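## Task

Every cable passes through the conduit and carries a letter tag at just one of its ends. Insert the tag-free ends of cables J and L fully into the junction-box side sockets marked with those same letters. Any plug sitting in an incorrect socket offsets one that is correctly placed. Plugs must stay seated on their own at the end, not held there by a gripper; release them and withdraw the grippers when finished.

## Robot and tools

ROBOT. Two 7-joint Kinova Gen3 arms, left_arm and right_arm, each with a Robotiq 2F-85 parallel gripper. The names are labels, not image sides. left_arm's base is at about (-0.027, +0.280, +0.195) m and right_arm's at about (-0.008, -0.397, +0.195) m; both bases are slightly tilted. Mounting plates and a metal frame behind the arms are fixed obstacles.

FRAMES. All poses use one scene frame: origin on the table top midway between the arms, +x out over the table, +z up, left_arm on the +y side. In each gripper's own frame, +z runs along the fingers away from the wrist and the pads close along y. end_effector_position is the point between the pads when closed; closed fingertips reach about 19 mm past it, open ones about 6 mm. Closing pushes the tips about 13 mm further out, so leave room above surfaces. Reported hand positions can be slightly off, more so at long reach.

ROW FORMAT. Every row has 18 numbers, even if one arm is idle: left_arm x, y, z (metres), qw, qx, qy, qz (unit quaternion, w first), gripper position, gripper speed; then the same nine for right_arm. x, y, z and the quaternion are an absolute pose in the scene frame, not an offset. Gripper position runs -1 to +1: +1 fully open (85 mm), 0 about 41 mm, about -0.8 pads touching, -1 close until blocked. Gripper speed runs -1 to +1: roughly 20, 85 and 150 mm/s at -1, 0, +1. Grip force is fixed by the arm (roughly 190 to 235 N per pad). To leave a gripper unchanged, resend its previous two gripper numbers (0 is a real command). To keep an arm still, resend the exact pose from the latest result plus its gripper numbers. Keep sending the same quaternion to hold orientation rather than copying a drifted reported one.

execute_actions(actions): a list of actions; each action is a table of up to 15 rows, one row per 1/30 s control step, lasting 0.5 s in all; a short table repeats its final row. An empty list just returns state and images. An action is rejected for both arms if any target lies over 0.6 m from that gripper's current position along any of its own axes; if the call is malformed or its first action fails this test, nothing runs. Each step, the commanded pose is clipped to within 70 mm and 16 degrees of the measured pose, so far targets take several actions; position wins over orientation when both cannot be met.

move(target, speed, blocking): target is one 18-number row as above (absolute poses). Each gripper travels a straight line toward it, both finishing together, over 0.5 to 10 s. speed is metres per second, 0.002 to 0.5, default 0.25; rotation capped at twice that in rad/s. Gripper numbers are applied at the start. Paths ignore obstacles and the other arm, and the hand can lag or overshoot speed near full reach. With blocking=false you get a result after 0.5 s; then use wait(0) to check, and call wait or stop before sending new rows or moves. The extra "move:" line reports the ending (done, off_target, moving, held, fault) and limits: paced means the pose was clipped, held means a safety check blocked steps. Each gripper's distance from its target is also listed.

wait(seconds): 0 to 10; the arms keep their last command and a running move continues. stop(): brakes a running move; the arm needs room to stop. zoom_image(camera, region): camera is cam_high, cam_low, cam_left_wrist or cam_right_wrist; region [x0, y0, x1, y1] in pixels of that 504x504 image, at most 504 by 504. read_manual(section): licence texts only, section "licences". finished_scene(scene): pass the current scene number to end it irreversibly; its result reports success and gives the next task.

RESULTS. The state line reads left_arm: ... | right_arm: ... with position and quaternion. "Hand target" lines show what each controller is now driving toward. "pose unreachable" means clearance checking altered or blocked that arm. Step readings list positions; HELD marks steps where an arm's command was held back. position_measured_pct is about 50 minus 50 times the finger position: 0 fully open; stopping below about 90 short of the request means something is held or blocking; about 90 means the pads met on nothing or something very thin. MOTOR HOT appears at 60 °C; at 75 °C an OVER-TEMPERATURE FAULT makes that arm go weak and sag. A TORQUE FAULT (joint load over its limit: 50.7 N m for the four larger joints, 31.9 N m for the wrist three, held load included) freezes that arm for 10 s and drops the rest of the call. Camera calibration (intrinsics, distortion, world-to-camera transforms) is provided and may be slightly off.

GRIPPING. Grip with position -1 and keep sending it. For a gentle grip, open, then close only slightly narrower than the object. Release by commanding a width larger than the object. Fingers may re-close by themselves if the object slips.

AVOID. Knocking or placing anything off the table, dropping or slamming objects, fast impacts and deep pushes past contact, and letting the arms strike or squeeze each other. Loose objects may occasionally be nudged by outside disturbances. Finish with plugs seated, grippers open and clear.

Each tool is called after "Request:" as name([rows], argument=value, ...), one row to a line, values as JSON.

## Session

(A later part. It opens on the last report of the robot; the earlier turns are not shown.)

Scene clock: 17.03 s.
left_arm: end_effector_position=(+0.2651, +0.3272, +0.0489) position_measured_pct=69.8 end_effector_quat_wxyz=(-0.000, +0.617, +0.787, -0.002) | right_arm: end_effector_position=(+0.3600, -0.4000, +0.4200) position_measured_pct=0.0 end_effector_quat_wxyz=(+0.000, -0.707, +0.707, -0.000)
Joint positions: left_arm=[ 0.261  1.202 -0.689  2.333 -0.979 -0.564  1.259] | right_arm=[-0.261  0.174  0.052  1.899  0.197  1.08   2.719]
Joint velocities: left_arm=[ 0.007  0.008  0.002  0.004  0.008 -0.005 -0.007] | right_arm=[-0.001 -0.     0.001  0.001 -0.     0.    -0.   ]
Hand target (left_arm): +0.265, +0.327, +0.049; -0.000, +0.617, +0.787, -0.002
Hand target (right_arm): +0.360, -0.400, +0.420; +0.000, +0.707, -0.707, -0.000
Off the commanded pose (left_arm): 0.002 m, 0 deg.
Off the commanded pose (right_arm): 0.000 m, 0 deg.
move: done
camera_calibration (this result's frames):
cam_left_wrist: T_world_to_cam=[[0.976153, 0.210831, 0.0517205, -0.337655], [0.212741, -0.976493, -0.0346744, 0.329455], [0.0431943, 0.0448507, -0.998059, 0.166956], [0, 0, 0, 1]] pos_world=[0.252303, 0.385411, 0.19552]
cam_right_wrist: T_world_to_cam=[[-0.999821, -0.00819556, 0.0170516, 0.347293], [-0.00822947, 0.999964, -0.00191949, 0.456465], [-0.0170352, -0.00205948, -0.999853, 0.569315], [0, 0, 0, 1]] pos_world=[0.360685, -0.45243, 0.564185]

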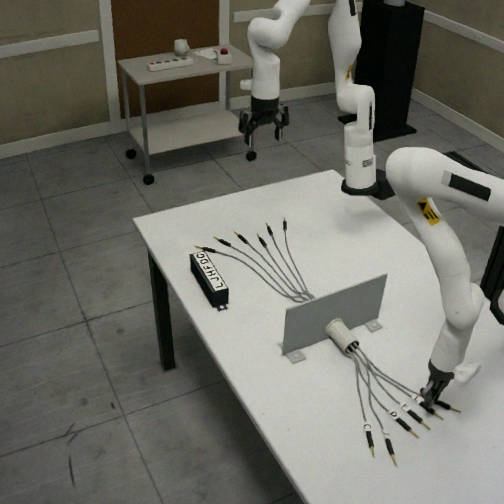

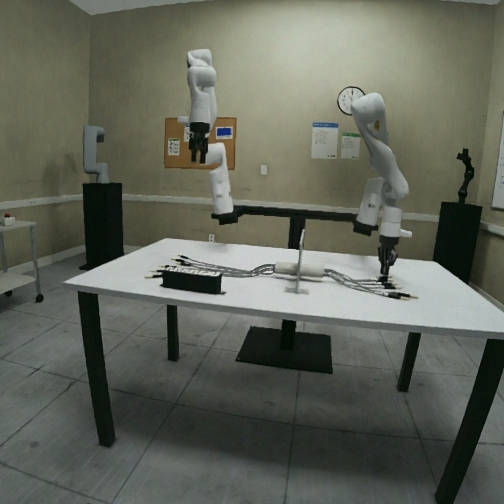

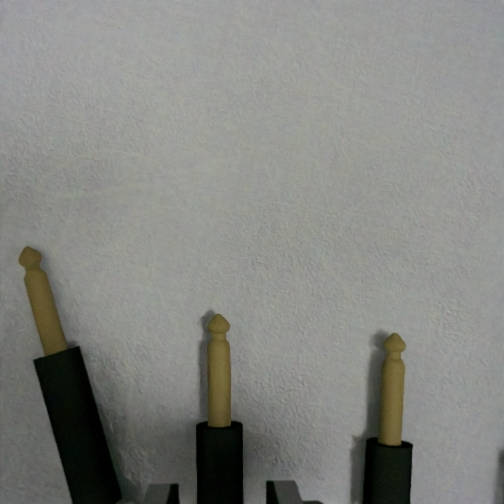

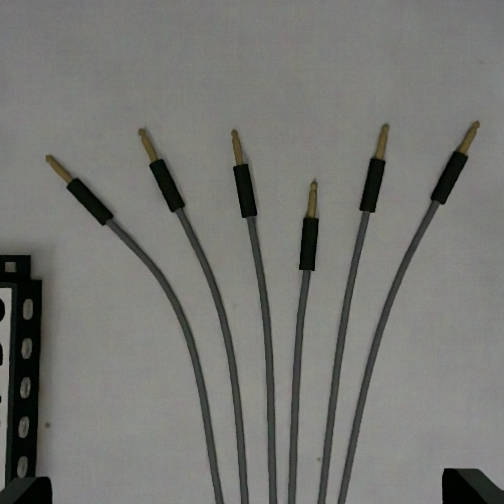

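Request:
move(target=[0.265,0.326,0.024,0,0.616,0.788,0,-0.4,0,0.36,-0.4,0.42,0,0.707,-0.707,0,1,0], speed=0.04)

Request:
move(target=[0.265,0.326,0.024,0,0.616,0.788,0,-1,0,0.36,-0.4,0.42,0,0.707,-0.707,0,1,0])

Request:
move(target=[0.253,0.375,0.026,0,0.616,0.788,0,-1,0,0.36,-0.4,0.42,0,0.707,-0.707,0,1,0], speed=0.05)

Request:
move(target=[0.253,0.375,0.026,0,0.616,0.788,0,-0.4,0,0.36,-0.4,0.42,0,0.707,-0.707,0,1,0])

Scene clock: 18.10 s.
left_arm: end_effector_position=(+0.2652, +0.3258, +0.0241) position_measured_pct=69.8 end_effector_quat_wxyz=(+0.000, +0.616, +0.788, -0.000) | right_arm: end_effector_position=(+0.3600, -0.4000, +0.4200) position_measured_pct=0.0 end_effector_quat_wxyz=(+0.000, -0.707, +0.707, -0.000)
Joint positions: left_arm=[ 0.265  1.286 -0.684  2.303 -0.916 -0.61   1.244] | right_arm=[-0.261  0.174  0.052  1.899  0.197  1.08   2.719]
Joint velocities: left_arm=[-0.     0.006 -0.001 -0.001  0.001 -0.001 -0.002] | right_arm=[ 0.     0.001 -0.001 -0.    -0.    -0.001 -0.   ]
Hand target (left_arm): +0.265, +0.326, +0.024; +0.000, +0.616, +0.788, -0.000
Hand target (right_arm): +0.360, -0.400, +0.420; +0.000, +0.707, -0.707, -0.000
Off the commanded pose (left_arm): 0.000 m, 0 deg.
Off the commanded pose (right_arm): 0.000 m, 0 deg.
move: done
camera_calibration (this result's frames):
cam_left_wrist: T_world_to_cam=[[0.975523, 0.212914, 0.0549719, -0.336734], [0.21506, -0.975917, -0.0365477, 0.326434], [0.0458664, 0.0474754, -0.997819, 0.140718], [0, 0, 0, 1]] pos_world=[0.251835, 0.383587, 0.170852]
cam_right_wrist: T_world_to_cam=[[-0.999821, -0.00819564, 0.0170512, 0.347293], [-0.00822955, 0.999964, -0.00191958, 0.456465], [-0.0170349, -0.00205956, -0.999853, 0.569315], [0, 0, 0, 1]] pos_world=[0.360686, -0.45243, 0.564185]

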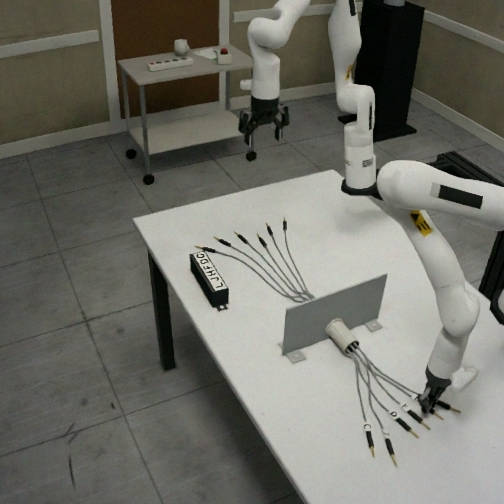

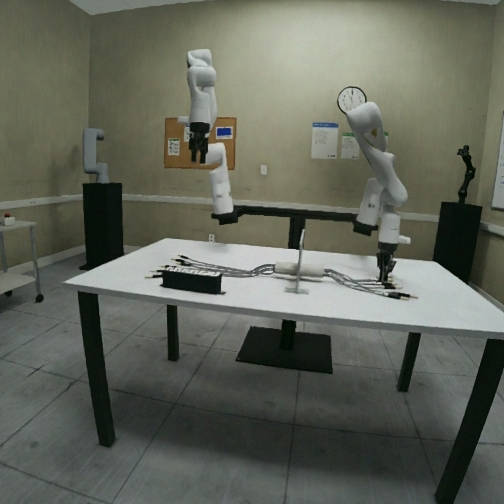

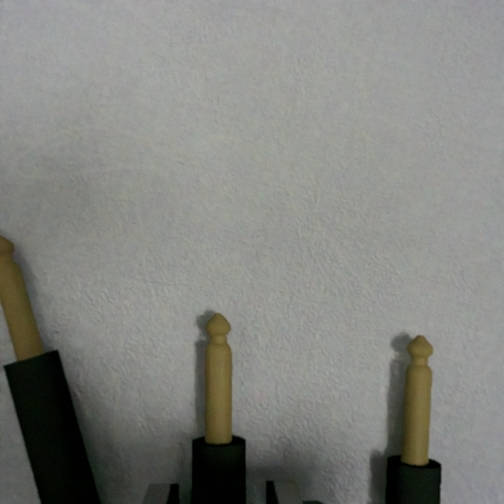

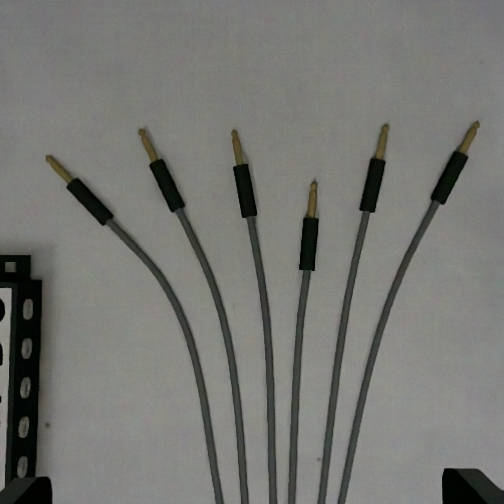

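Scene clock: 18.80 s.
left_arm: end_effector_position=(+0.2652, +0.3258, +0.0248) position_measured_pct=84.1 end_effector_quat_wxyz=(+0.000, +0.616, +0.788, +0.000) | right_arm: end_effector_position=(+0.3600, -0.4000, +0.4200) position_measured_pct=0.0 end_effector_quat_wxyz=(+0.000, -0.707, +0.707, -0.000)
Joint positions: left_arm=[ 0.266  1.285 -0.685  2.304 -0.917 -0.61   1.244] | right_arm=[-0.261  0.174  0.052  1.899  0.197  1.08   2.719]
Joint velocities: left_arm=[ 0.     0.001  0.001 -0.    -0.003 -0.     0.001] | right_arm=[ 0.001  0.    -0.    -0.001  0.    -0.001 -0.   ]
Hand target (left_arm): +0.265, +0.326, +0.024; -0.000, +0.616, +0.788, -0.000
Hand target (right_arm): +0.360, -0.400, +0.420; +0.000, +0.707, -0.707, -0.000
Off the commanded pose (left_arm): 0.001 m, 0 deg.
Off the commanded pose (right_arm): 0.000 m, 0 deg.
move: done
camera_calibration (this result's frames):
cam_left_wrist: T_world_to_cam=[[0.975482, 0.212967, 0.0554986, -0.336782], [0.21514, -0.975897, -0.0365987, 0.326441], [0.0463667, 0.0476413, -0.997788, 0.141158], [0, 0, 0, 1]] pos_world=[0.251749, 0.383572, 0.171484]
cam_right_wrist: T_world_to_cam=[[-0.999821, -0.00819552, 0.0170512, 0.347293], [-0.00822943, 0.999964, -0.00191943, 0.456465], [-0.0170349, -0.00205941, -0.999853, 0.569315], [0, 0, 0, 1]] pos_world=[0.360686, -0.45243, 0.564185]

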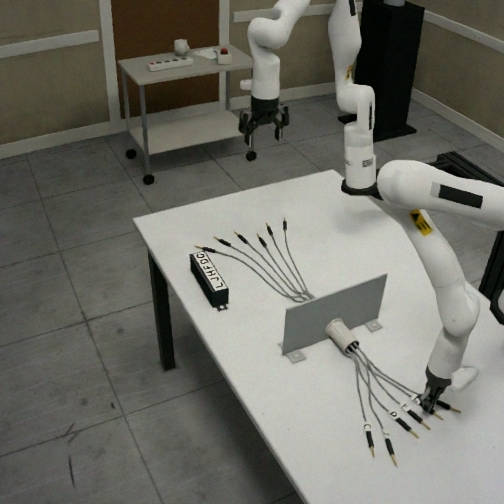

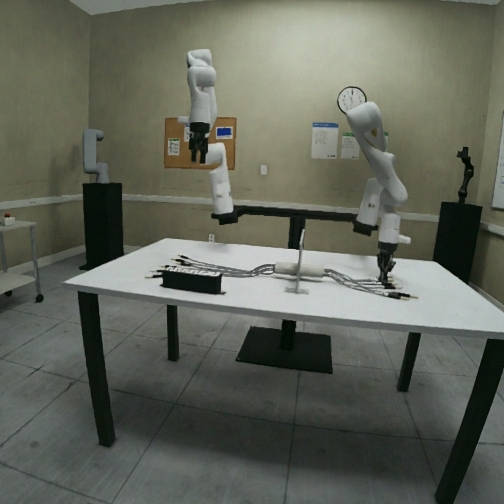

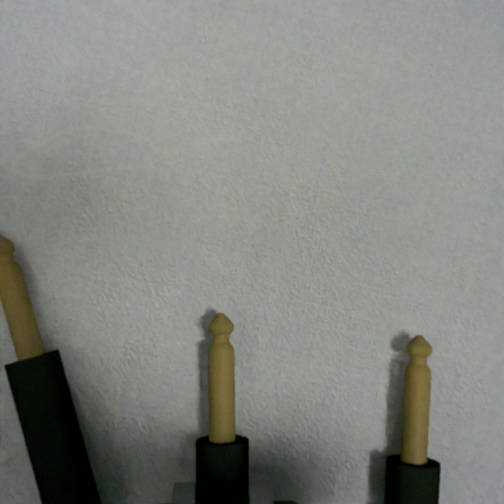

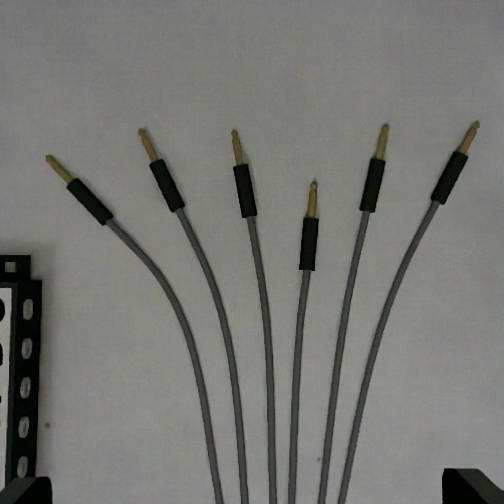

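Scene clock: 20.13 s.
left_arm: end_effector_position=(+0.2535, +0.3748, +0.0259) position_measured_pct=84.1 end_effector_quat_wxyz=(+0.000, +0.616, +0.788, +0.000) | right_arm: end_effector_position=(+0.3600, -0.4000, +0.4200) position_measured_pct=0.0 end_effector_quat_wxyz=(+0.000, -0.707, +0.707, -0.000)
Joint positions: left_arm=[ 0.15   1.305 -0.772  2.326 -0.962 -0.708  1.133] | right_arm=[-0.261  0.174  0.052  1.899  0.197  1.08   2.719]
Joint velocities: left_arm=[-0.005  0.004 -0.001  0.    -0.002 -0.003 -0.   ] | right_arm=[-0.001  0.    -0.    -0.001  0.     0.001 -0.   ]
Hand target (left_arm): +0.253, +0.375, +0.026; +0.000, +0.616, +0.788, +0.000
Hand target (right_arm): +0.360, -0.400, +0.420; +0.000, +0.707, -0.707, -0.000
Off the commanded pose (left_arm): 0.001 m, 0 deg.
Off the commanded pose (right_arm): 0.000 m, 0 deg.
move: done
camera_calibration (this result's frames):
cam_left_wrist: T_world_to_cam=[[0.975782, 0.211594, 0.0554691, -0.335452], [0.213764, -0.9762, -0.0365781, 0.377267], [0.0464092, 0.0475496, -0.99779, 0.140546], [0, 0, 0, 1]] pos_world=[0.24016, 0.432584, 0.172642]
cam_right_wrist: T_world_to_cam=[[-0.999821, -0.00819568, 0.0170514, 0.347293], [-0.0082296, 0.999964, -0.00191963, 0.456465], [-0.0170351, -0.00205962, -0.999853, 0.569315], [0, 0, 0, 1]] pos_world=[0.360686, -0.45243, 0.564185]

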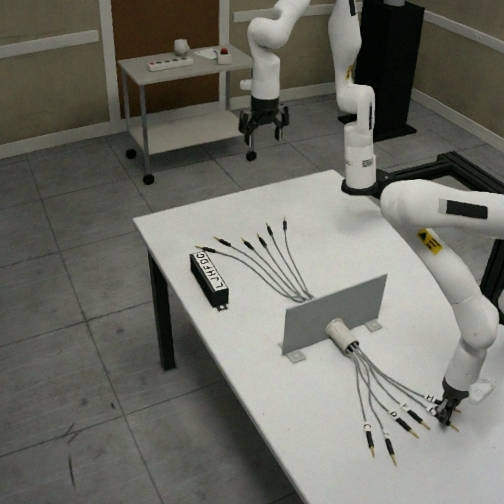

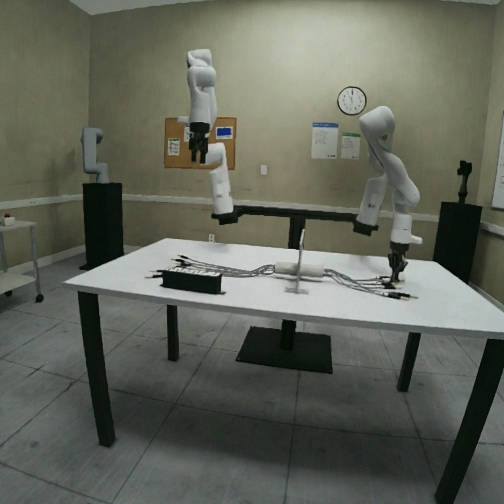

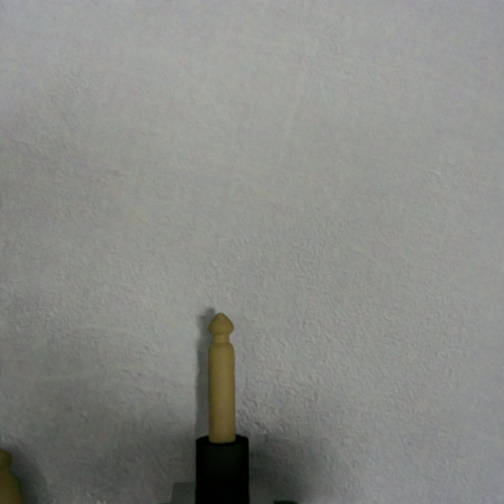

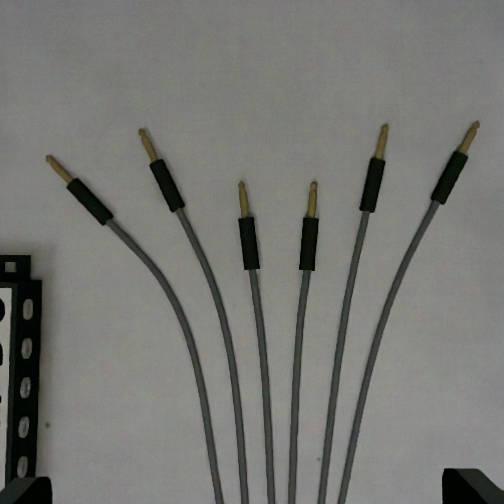

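Scene clock: 20.83 s.
left_arm: end_effector_position=(+0.2530, +0.3750, +0.0260) position_measured_pct=69.8 end_effector_quat_wxyz=(+0.000, +0.616, +0.788, +0.000) | right_arm: end_effector_position=(+0.3600, -0.4000, +0.4200) position_measured_pct=0.0 end_effector_quat_wxyz=(+0.000, -0.707, +0.707, -0.000)
Joint positions: left_arm=[ 0.149  1.306 -0.772  2.327 -0.962 -0.708  1.134] | right_arm=[-0.261  0.174  0.052  1.899  0.197  1.08   2.719]
Joint velocities: left_arm=[ 0.    -0.001  0.001  0.    -0.001  0.    -0.   ] | right_arm=[ 0.    -0.001 -0.     0.001  0.     0.     0.   ]
Hand target (left_arm): +0.253, +0.375, +0.026; +0.000, +0.616, +0.788, +0.000
Hand target (right_arm): +0.360, -0.400, +0.420; +0.000, +0.707, -0.707, -0.000
Off the commanded pose (left_arm): 0.000 m, 0 deg.
Off the commanded pose (right_arm): 0.000 m, 0 deg.
move: done
camera_calibration (this result's frames):
cam_left_wrist: T_world_to_cam=[[0.975614, 0.212573, 0.0546831, -0.335311], [0.21473, -0.975969, -0.0370987, 0.377243], [0.0454828, 0.0479361, -0.997814, 0.140726], [0, 0, 0, 1]] pos_world=[0.239728, 0.432709, 0.17275]
cam_right_wrist: T_world_to_cam=[[-0.999821, -0.00819574, 0.0170513, 0.347293], [-0.00822966, 0.999964, -0.00191966, 0.456465], [-0.017035, -0.00205964, -0.999853, 0.569315], [0, 0, 0, 1]] pos_world=[0.360686, -0.45243, 0.564185]

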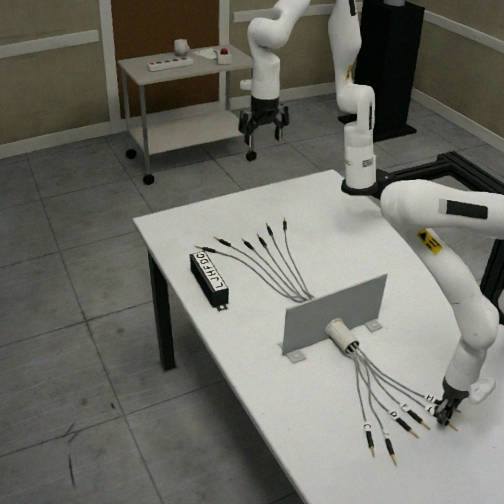

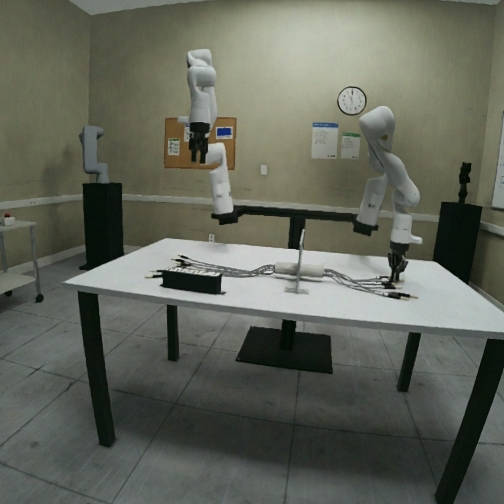

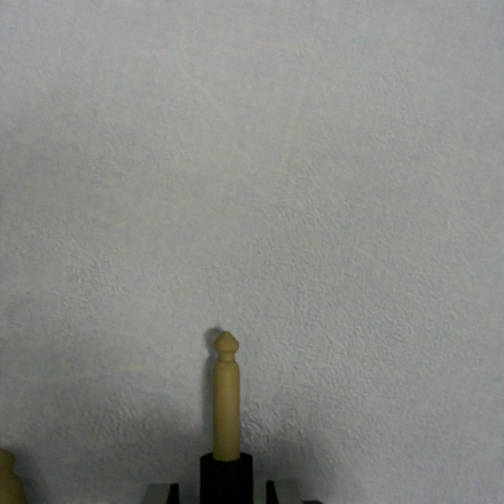

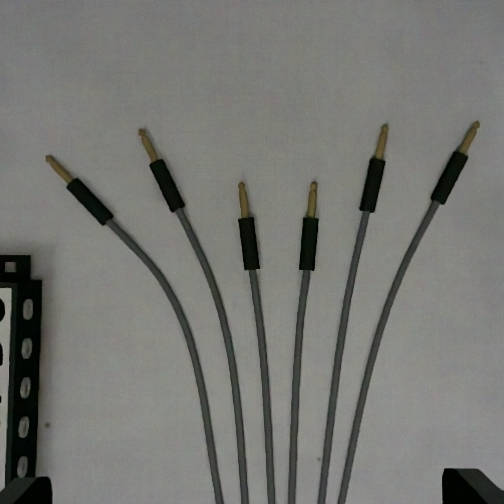

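Request:
move(target=[0.3,0.33,0.25,0,0.616,0.788,0,-0.4,0,0.351,-0.45,0.06,0.173,0.718,-0.646,0.192,-0.3,0])

Scene clock: 23.47 s.
left_arm: end_effector_position=(+0.2989, +0.3306, +0.2511) position_measured_pct=69.8 end_effector_quat_wxyz=(-0.001, +0.616, +0.788, -0.000) | right_arm: end_effector_position=(+0.3516, -0.4509, +0.0608) position_measured_pct=65.1 end_effector_quat_wxyz=(+0.173, +0.717, -0.646, +0.194)
Joint positions: left_arm=[ 0.633  0.644 -1.088  2.253 -2.372 -0.596  2.522] | right_arm=[-0.657  1.273  0.461  2.081  1.005  0.237  1.652]
Joint velocities: left_arm=[ 0.007  0.012  0.002 -0.005 -0.006 -0.003  0.008] | right_arm=[-0.     0.    -0.     0.     0.    -0.001 -0.   ]
Hand target (left_arm): +0.299, +0.331, +0.251; -0.002, +0.616, +0.787, -0.000
Hand target (right_arm): +0.352, -0.451, +0.061; +0.173, +0.717, -0.646, +0.194
Off the commanded pose (left_arm): 0.002 m, 0 deg.
Off the commanded pose (right_arm): 0.001 m, 0 deg.
move: done
camera_calibration (this result's frames):
cam_left_wrist: T_world_to_cam=[[0.975779, 0.212344, 0.0525807, -0.382404], [0.214484, -0.975947, -0.0390312, 0.332975], [0.043028, 0.0493636, -0.997854, 0.365641], [0, 0, 0, 1]] pos_world=[0.285991, 0.388118, 0.397959]
cam_right_wrist: T_world_to_cam=[[-0.994514, -0.103379, 0.015938, 0.299878], [-0.0972918, 0.858274, -0.503884, 0.504581], [0.0384117, -0.502671, -0.863624, -0.0435815], [0, 0, 0, 1]] pos_world=[0.348998, -0.423975, 0.211833]

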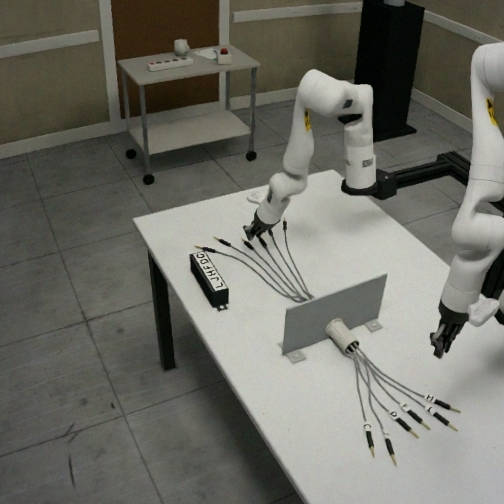

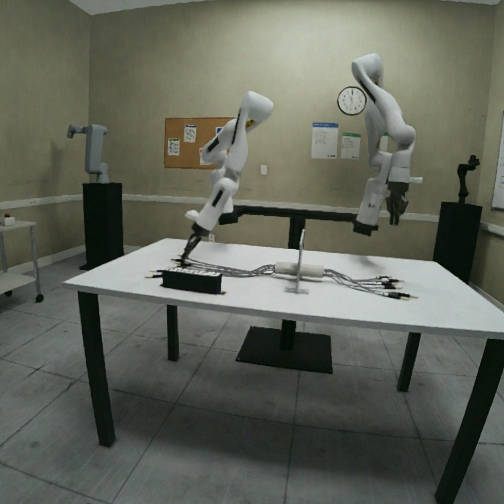

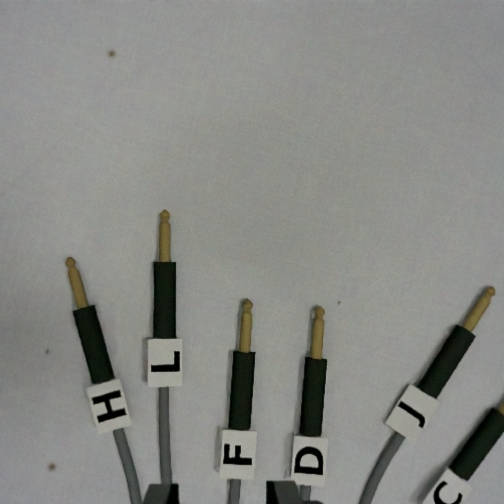

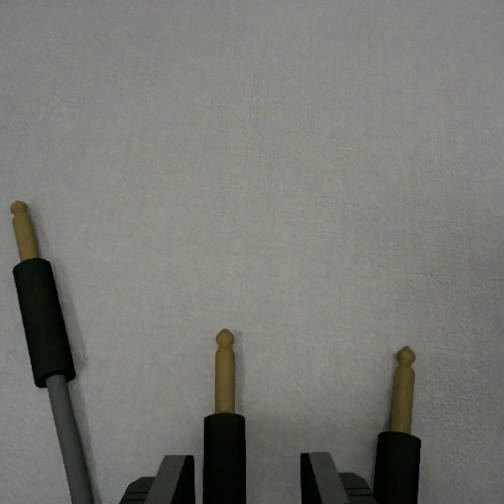

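Shift +x 6 mm.

Request:
move(target=[0.3,0.33,0.25,0,0.616,0.788,0,-0.4,0,0.357,-0.45,0.024,0.173,0.718,-0.646,0.192,-0.3,0], speed=0.04)

Request:
move(target=[0.3,0.33,0.25,0,0.616,0.788,0,-0.4,0,0.357,-0.45,0.024,0.173,0.718,-0.646,0.192,-1,0])

Request:
move(target=[0.3,0.33,0.25,0,0.616,0.788,0,-0.4,0,0.357,-0.44,0.07,0.173,0.718,-0.646,0.192,-1,0], speed=0.06)

Scene clock: 24.83 s.
left_arm: end_effector_position=(+0.3000, +0.3300, +0.2500) position_measured_pct=69.8 end_effector_quat_wxyz=(+0.000, +0.616, +0.788, +0.000) | right_arm: end_effector_position=(+0.3572, -0.4499, +0.0242) position_measured_pct=65.1 end_effector_quat_wxyz=(+0.173, +0.718, -0.646, +0.192)
Joint positions: left_arm=[ 0.628  0.645 -1.082  2.253 -2.365 -0.591  2.517] | right_arm=[-0.645  1.371  0.468  2.013  1.008  0.199  1.624]
Joint velocities: left_arm=[-0.     0.002  0.002  0.     0.    -0.001 -0.   ] | right_arm=[ 0.001  0.005  0.    -0.001 -0.    -0.001 -0.001]
Hand target (left_arm): +0.300, +0.330, +0.250; +0.000, +0.616, +0.788, -0.000
Hand target (right_arm): +0.357, -0.450, +0.024; +0.173, +0.718, -0.646, +0.192
Off the commanded pose (left_arm): 0.000 m, 0 deg.
Off the commanded pose (right_arm): 0.000 m, 0 deg.
move: done
camera_calibration (this result's frames):
cam_left_wrist: T_world_to_cam=[[0.975618, 0.21255, 0.0546986, -0.383843], [0.214706, -0.975974, -0.03708, 0.331524], [0.0455031, 0.0479201, -0.997814, 0.364263], [0, 0, 0, 1]] pos_world=[0.286729, 0.387689, 0.396755]
cam_right_wrist: T_world_to_cam=[[-0.994408, -0.103916, 0.0188098, 0.305788], [-0.0993227, 0.859782, -0.500909, 0.48711], [0.0358802, -0.499976, -0.865296, -0.0727626], [0, 0, 0, 1]] pos_world=[0.355069, -0.423412, 0.175285]

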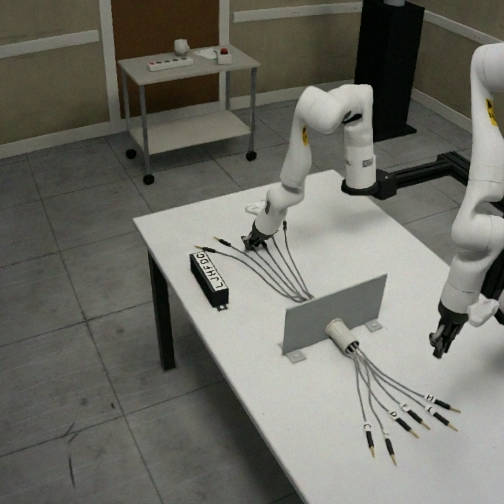

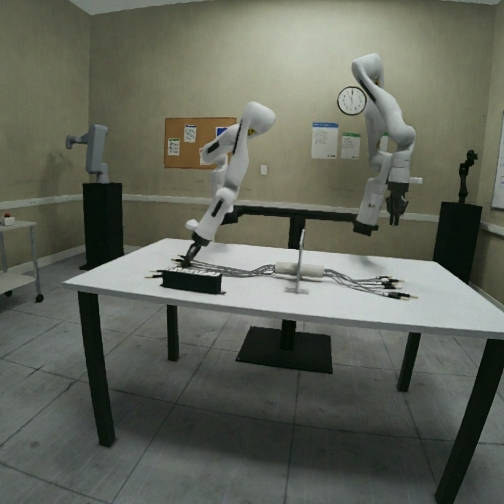

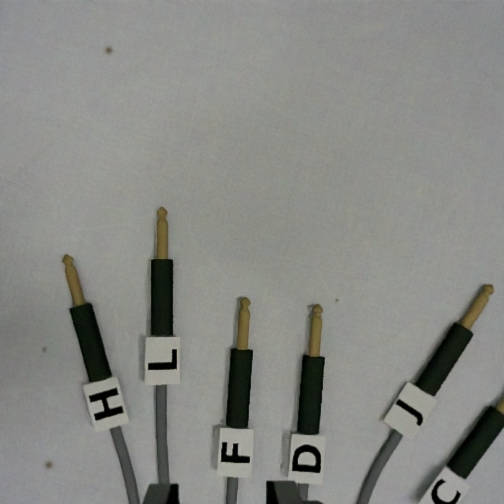

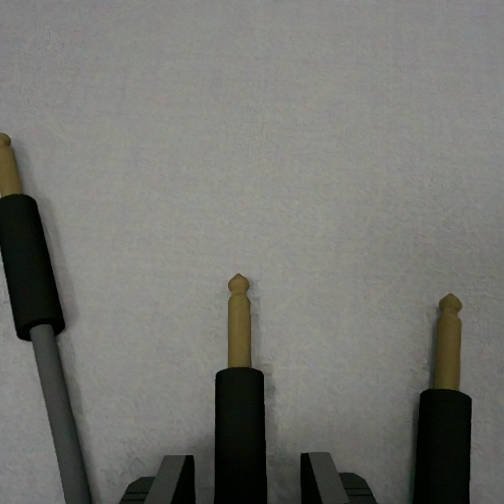

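Scene clock: 25.53 s.
left_arm: end_effector_position=(+0.3000, +0.3300, +0.2500) position_measured_pct=69.8 end_effector_quat_wxyz=(+0.000, +0.616, +0.788, +0.000) | right_arm: end_effector_position=(+0.3573, -0.4499, +0.0247) position_measured_pct=84.1 end_effector_quat_wxyz=(+0.173, +0.718, -0.646, +0.193)
Joint positions: left_arm=[ 0.628  0.645 -1.082  2.253 -2.365 -0.591  2.517] | right_arm=[-0.645  1.37   0.468  2.013  1.008  0.2    1.624]
Joint velocities: left_arm=[-0.     0.001  0.    -0.     0.002  0.    -0.001] | right_arm=[ 0.001 -0.001  0.     0.001  0.001  0.001 -0.001]
Hand target (left_arm): +0.300, +0.330, +0.250; +0.000, +0.616, +0.788, +0.000
Hand target (right_arm): +0.357, -0.450, +0.024; +0.173, +0.718, -0.646, +0.192
Off the commanded pose (left_arm): 0.000 m, 0 deg.
Off the commanded pose (right_arm): 0.001 m, 0 deg.
move: done
camera_calibration (this result's frames):
cam_left_wrist: T_world_to_cam=[[0.975613, 0.212579, 0.0546791, -0.383846], [0.214736, -0.975967, -0.0371009, 0.33154], [0.0454781, 0.0479376, -0.997814, 0.36426], [0, 0, 0, 1]] pos_world=[0.286726, 0.387708, 0.396753]
cam_right_wrist: T_world_to_cam=[[-0.994415, -0.10395, 0.0182821, 0.30591], [-0.0990636, 0.859475, -0.501487, 0.487155], [0.0364164, -0.500497, -0.864972, -0.0727767], [0, 0, 0, 1]] pos_world=[0.355111, -0.423323, 0.175759]

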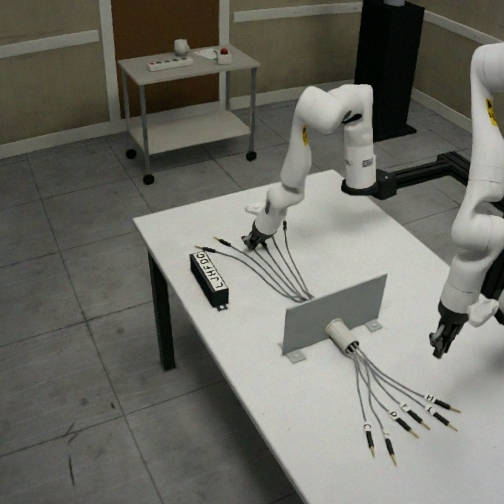

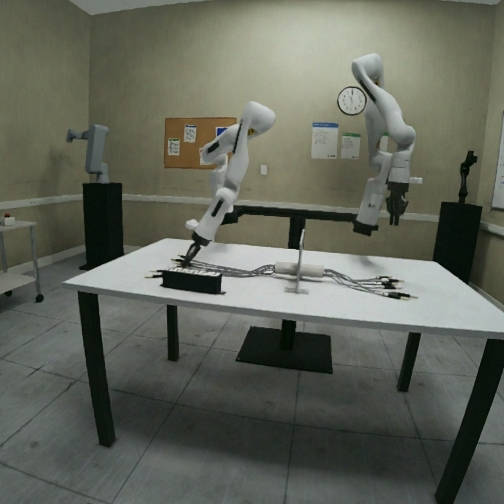

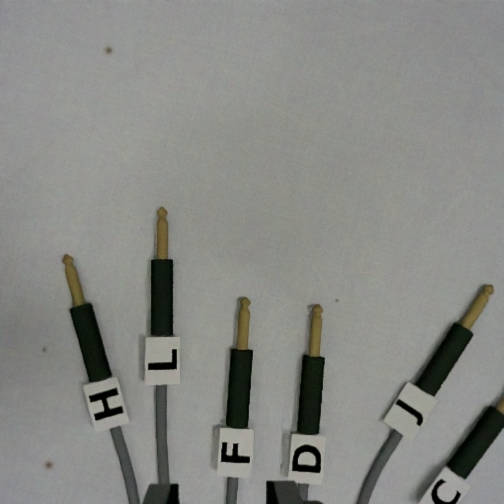

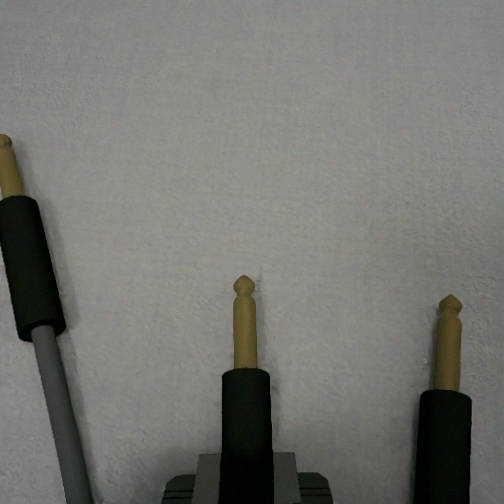

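Scene clock: 26.63 s.
left_arm: end_effector_position=(+0.3000, +0.3300, +0.2500) position_measured_pct=69.8 end_effector_quat_wxyz=(+0.000, +0.616, +0.788, +0.000) | right_arm: end_effector_position=(+0.3566, -0.4402, +0.0697) position_measured_pct=84.1 end_effector_quat_wxyz=(+0.173, +0.718, -0.646, +0.192)
Joint positions: left_arm=[ 0.628  0.645 -1.082  2.253 -2.365 -0.591  2.517] | right_arm=[-0.632  1.226  0.402  2.06   0.97   0.318  1.702]
Joint velocities: left_arm=[-0.     0.     0.001  0.     0.    -0.001  0.   ] | right_arm=[ 0.002 -0.007 -0.001 -0.001 -0.002  0.004  0.003]
Hand target (left_arm): +0.300, +0.330, +0.250; +0.000, +0.616, +0.788, -0.000
Hand target (right_arm): +0.357, -0.440, +0.070; +0.173, +0.718, -0.646, +0.192
Off the commanded pose (left_arm): 0.000 m, 0 deg.
Off the commanded pose (right_arm): 0.001 m, 0 deg.
move: done
camera_calibration (this result's frames):
cam_left_wrist: T_world_to_cam=[[0.975613, 0.21258, 0.0546789, -0.383846], [0.214736, -0.975967, -0.0371013, 0.33154], [0.0454779, 0.047938, -0.997814, 0.36426], [0, 0, 0, 1]] pos_world=[0.286726, 0.387708, 0.396753]
cam_right_wrist: T_world_to_cam=[[-0.994402, -0.103718, 0.0201924, 0.305343], [-0.099825, 0.859474, -0.501338, 0.501541], [0.034643, -0.500547, -0.865016, -0.028324], [0, 0, 0, 1]] pos_world=[0.354681, -0.413569, 0.220775]

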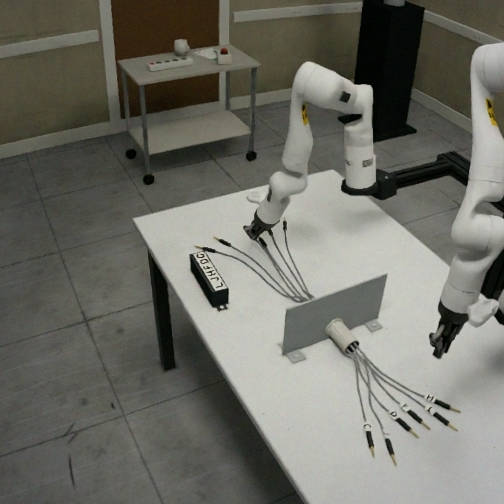

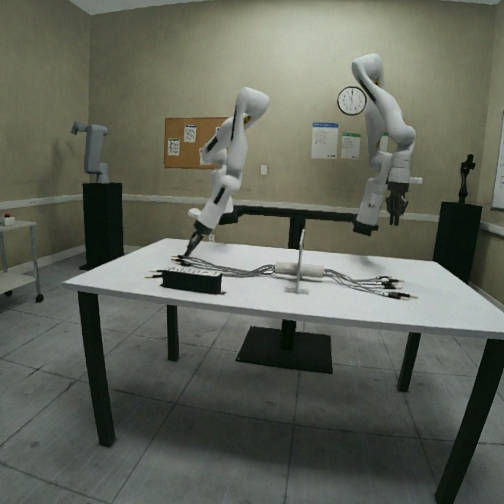

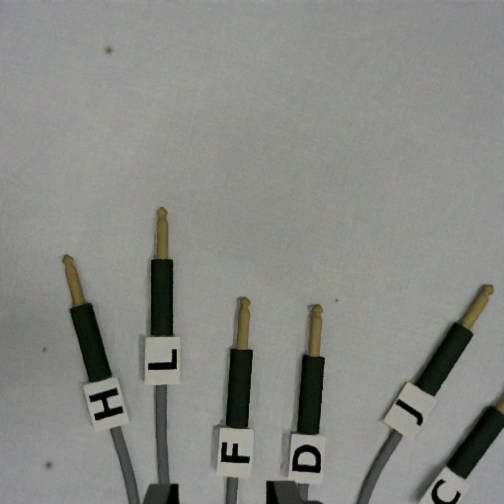

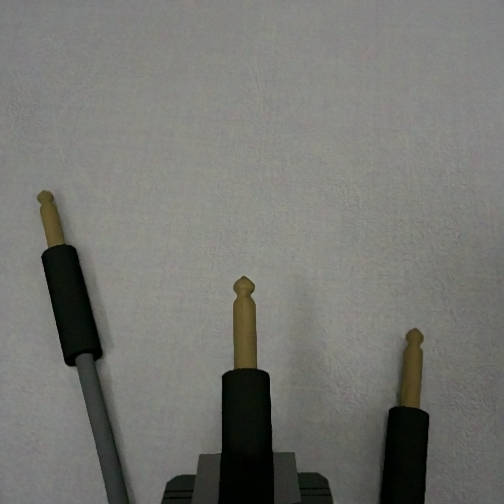

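Request:
move(target=[0.3,0.33,0.25,0,0.616,0.788,0,-0.4,0,0.44,-0.256,0.05,0.003,0.966,-0.013,0.259,-1,0], speed=0.15)

Scene clock: 31.90 s.
left_arm: end_effector_position=(+0.3000, +0.3300, +0.2500) position_measured_pct=69.8 end_effector_quat_wxyz=(+0.000, +0.616, +0.788, +0.000) | right_arm: end_effector_position=(+0.4411, -0.2551, +0.0506) position_measured_pct=84.1 end_effector_quat_wxyz=(+0.002, +0.965, -0.013, +0.260)
Joint positions: left_arm=[ 0.628  0.645 -1.082  2.253 -2.365 -0.591  2.517] | right_arm=[-1.317  1.936  1.183  2.145  0.694 -0.959  2.531]
Joint velocities: left_arm=[ 0.     0.001 -0.002  0.    -0.     0.     0.   ] | right_arm=[ 0.002  0.005 -0.     0.001 -0.003 -0.002  0.005]
Hand target (left_arm): +0.300, +0.330, +0.250; +0.000, +0.616, +0.788, -0.000
Hand target (right_arm): +0.441, -0.255, +0.051; +0.001, +0.965, -0.013, +0.260
Off the commanded pose (left_arm): 0.000 m, 0 deg.
Off the commanded pose (right_arm): 0.002 m, 0 deg.
move: done
camera_calibration (this result's frames):
cam_left_wrist: T_world_to_cam=[[0.975613, 0.21258, 0.0546787, -0.383846], [0.214736, -0.975967, -0.0371012, 0.33154], [0.0454776, 0.0479379, -0.997814, 0.36426], [0, 0, 0, 1]] pos_world=[0.286726, 0.387708, 0.396753]
cam_right_wrist: T_world_to_cam=[[-0.026791, -0.999526, 0.015184, -0.246121], [-0.863545, 0.0154893, -0.504034, 0.463084], [0.50356, -0.0266157, -0.86355, -0.0411367], [0, 0, 0, 1]] pos_world=[0.414015, -0.254272, 0.201624]

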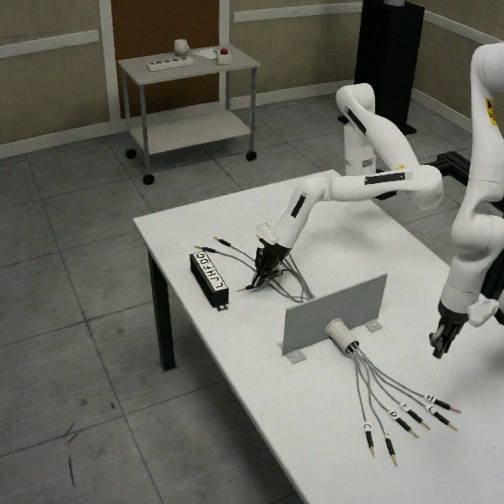

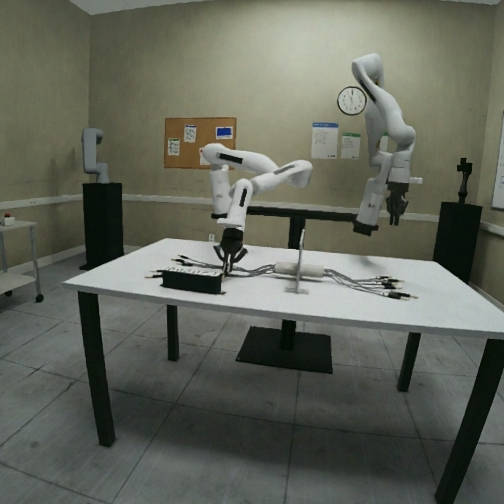

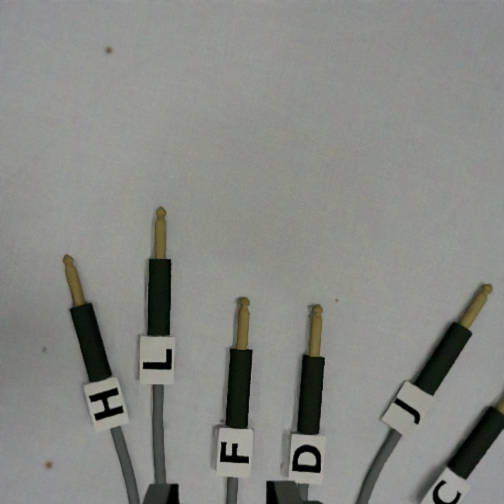

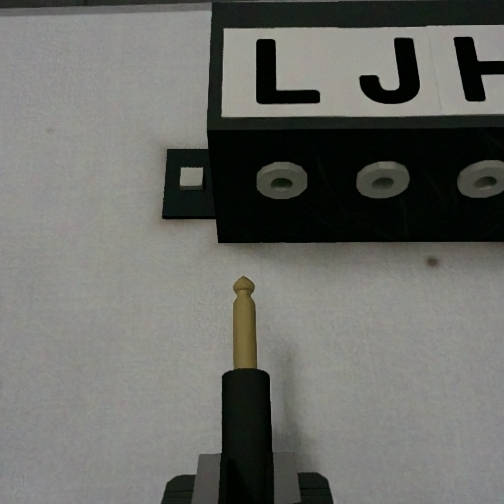

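Request:
move(target=[0.3,0.33,0.25,0,0.616,0.788,0,-0.4,0,0.462,-0.2672,0.053,0.003,0.966,-0.013,0.259,-1,0], speed=0.04)

Scene clock: 32.93 s.
left_arm: end_effector_position=(+0.3000, +0.3300, +0.2500) position_measured_pct=69.8 end_effector_quat_wxyz=(+0.000, +0.616, +0.788, +0.000) | right_arm: end_effector_position=(+0.4619, -0.2672, +0.0530) position_measured_pct=84.1 end_effector_quat_wxyz=(+0.003, +0.966, -0.013, +0.259)
Joint positions: left_arm=[ 0.628  0.645 -1.082  2.253 -2.365 -0.591  2.517] | right_arm=[-1.248  1.929  1.222  2.113  0.717 -0.976  2.553]
Joint velocities: left_arm=[-0.     0.002  0.001  0.    -0.     0.     0.   ] | right_arm=[ 0.006 -0.     0.001 -0.     0.001 -0.    -0.   ]
Hand target (left_arm): +0.300, +0.330, +0.250; +0.000, +0.616, +0.788, -0.000
Hand target (right_arm): +0.462, -0.267, +0.053; +0.003, +0.966, -0.013, +0.259
Off the commanded pose (left_arm): 0.000 m, 0 deg.
Off the commanded pose (right_arm): 0.000 m, 0 deg.
move: done
camera_calibration (this result's frames):
cam_left_wrist: T_world_to_cam=[[0.975613, 0.21258, 0.0546788, -0.383846], [0.214736, -0.975967, -0.0371012, 0.33154], [0.0454778, 0.047938, -0.997814, 0.36426], [0, 0, 0, 1]] pos_world=[0.286726, 0.387708, 0.396753]
cam_right_wrist: T_world_to_cam=[[-0.0277726, -0.999444, 0.0184477, -0.257404], [-0.864793, 0.0147666, -0.501912, 0.482657], [0.501361, -0.0298929, -0.864722, -0.0496882], [0, 0, 0, 1]] pos_world=[0.435161, -0.265873, 0.204033]

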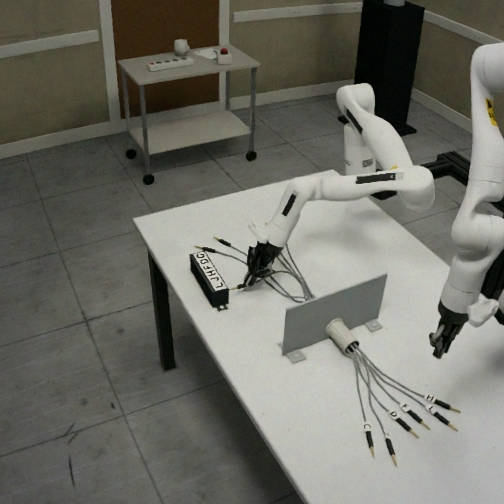

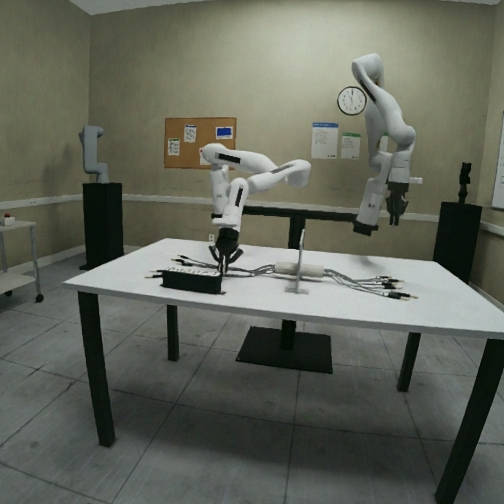

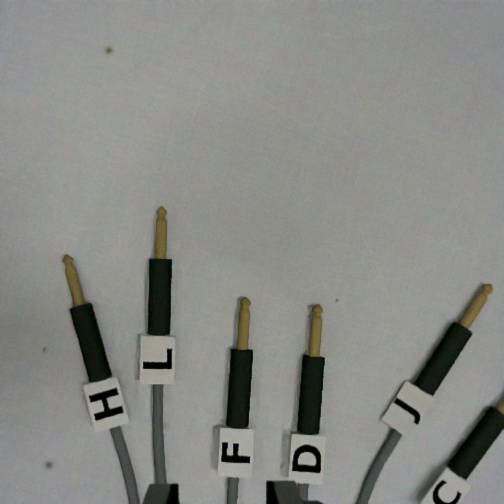

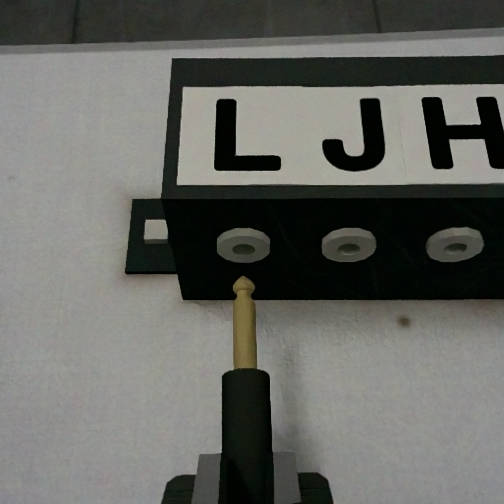

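Request:
move(target=[0.3,0.33,0.25,0,0.616,0.788,0,-0.4,0,0.478,-0.2676,0.053,0.003,0.966,-0.013,0.259,-1,0], speed=0.01)

Request:
zoom_image(camera="cam_right_wrist", region=[150,200,400,400])

Scene clock: 34.87 s.
left_arm: end_effector_position=(+0.3000, +0.3300, +0.2500) position_measured_pct=69.8 end_effector_quat_wxyz=(+0.000, +0.616, +0.788, +0.000) | right_arm: end_effector_position=(+0.4690, -0.2678, +0.0485) position_measured_pct=84.1 end_effector_quat_wxyz=(+0.004, +0.968, -0.011, +0.249)
Joint positions: left_arm=[ 0.628  0.645 -1.082  2.253 -2.365 -0.591  2.517] | right_arm=[-1.219  1.926  1.237  2.08   0.752 -0.979  2.54 ]
Joint velocities: left_arm=[-0.001  0.001 -0.002  0.     0.001 -0.     0.   ] | right_arm=[-0.002  0.008  0.008 -0.001  0.004 -0.009 -0.011]
Hand target (left_arm): +0.300, +0.330, +0.250; +0.000, +0.616, +0.788, -0.000
Hand target (right_arm): +0.478, -0.268, +0.053; +0.003, +0.966, -0.013, +0.259
Off the commanded pose (left_arm): 0.000 m, 0 deg.
Off the commanded pose (right_arm): 0.010 m, 1 deg.
move: off_target (right_arm)
camera_calibration (this result's frames):
cam_left_wrist: T_world_to_cam=[[0.975613, 0.21258, 0.0546789, -0.383846], [0.214736, -0.975967, -0.0371012, 0.33154], [0.0454778, 0.0479379, -0.997814, 0.36426], [0, 0, 0, 1]] pos_world=[0.286726, 0.387708, 0.396753]
cam_right_wrist: T_world_to_cam=[[-0.0245794, -0.999497, 0.0200614, -0.259283], [-0.874557, 0.0117766, -0.484779, 0.489569], [0.484299, -0.0294604, -0.874406, -0.0485439], [0, 0, 0, 1]] pos_world=[0.445293, -0.266349, 0.200087]

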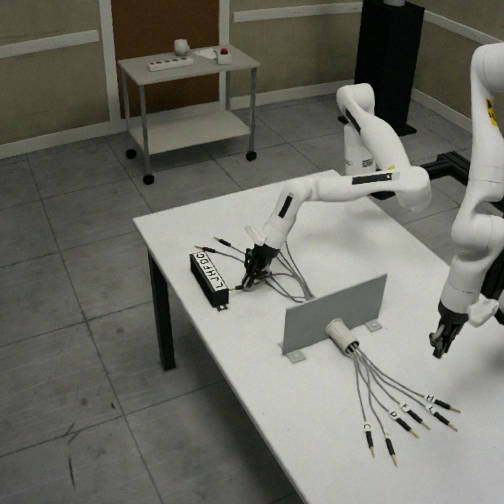

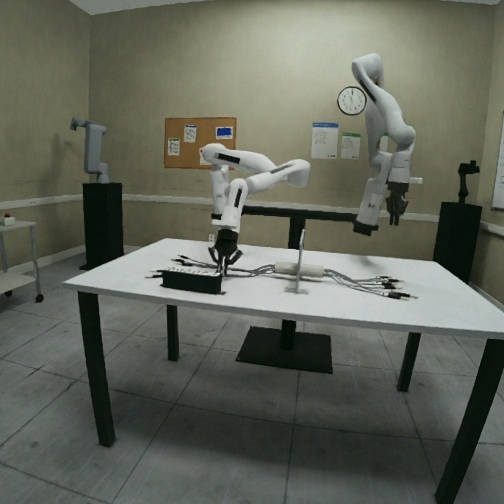

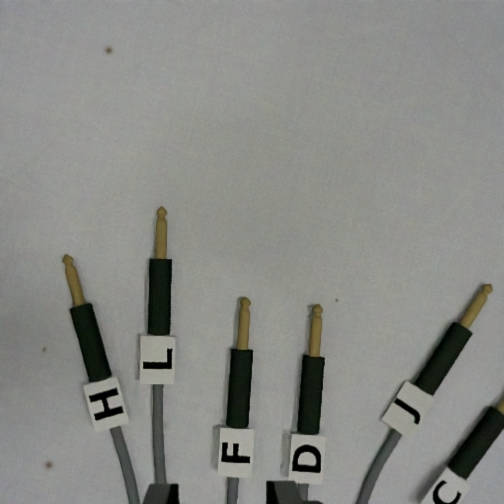

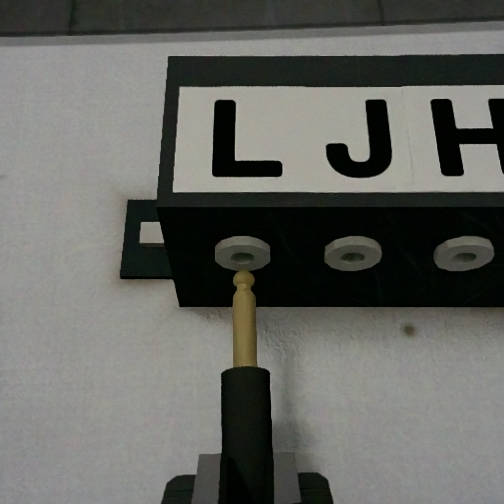

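Region (150, 200, 400, 400) of cam_right_wrist's 504x504 image, scaled by 2.016; it fills the top 403 rows of this view, and the rest is white.

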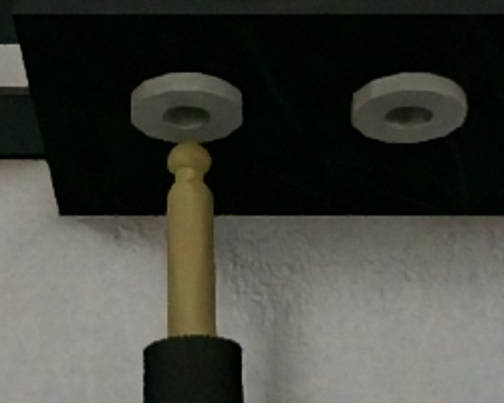

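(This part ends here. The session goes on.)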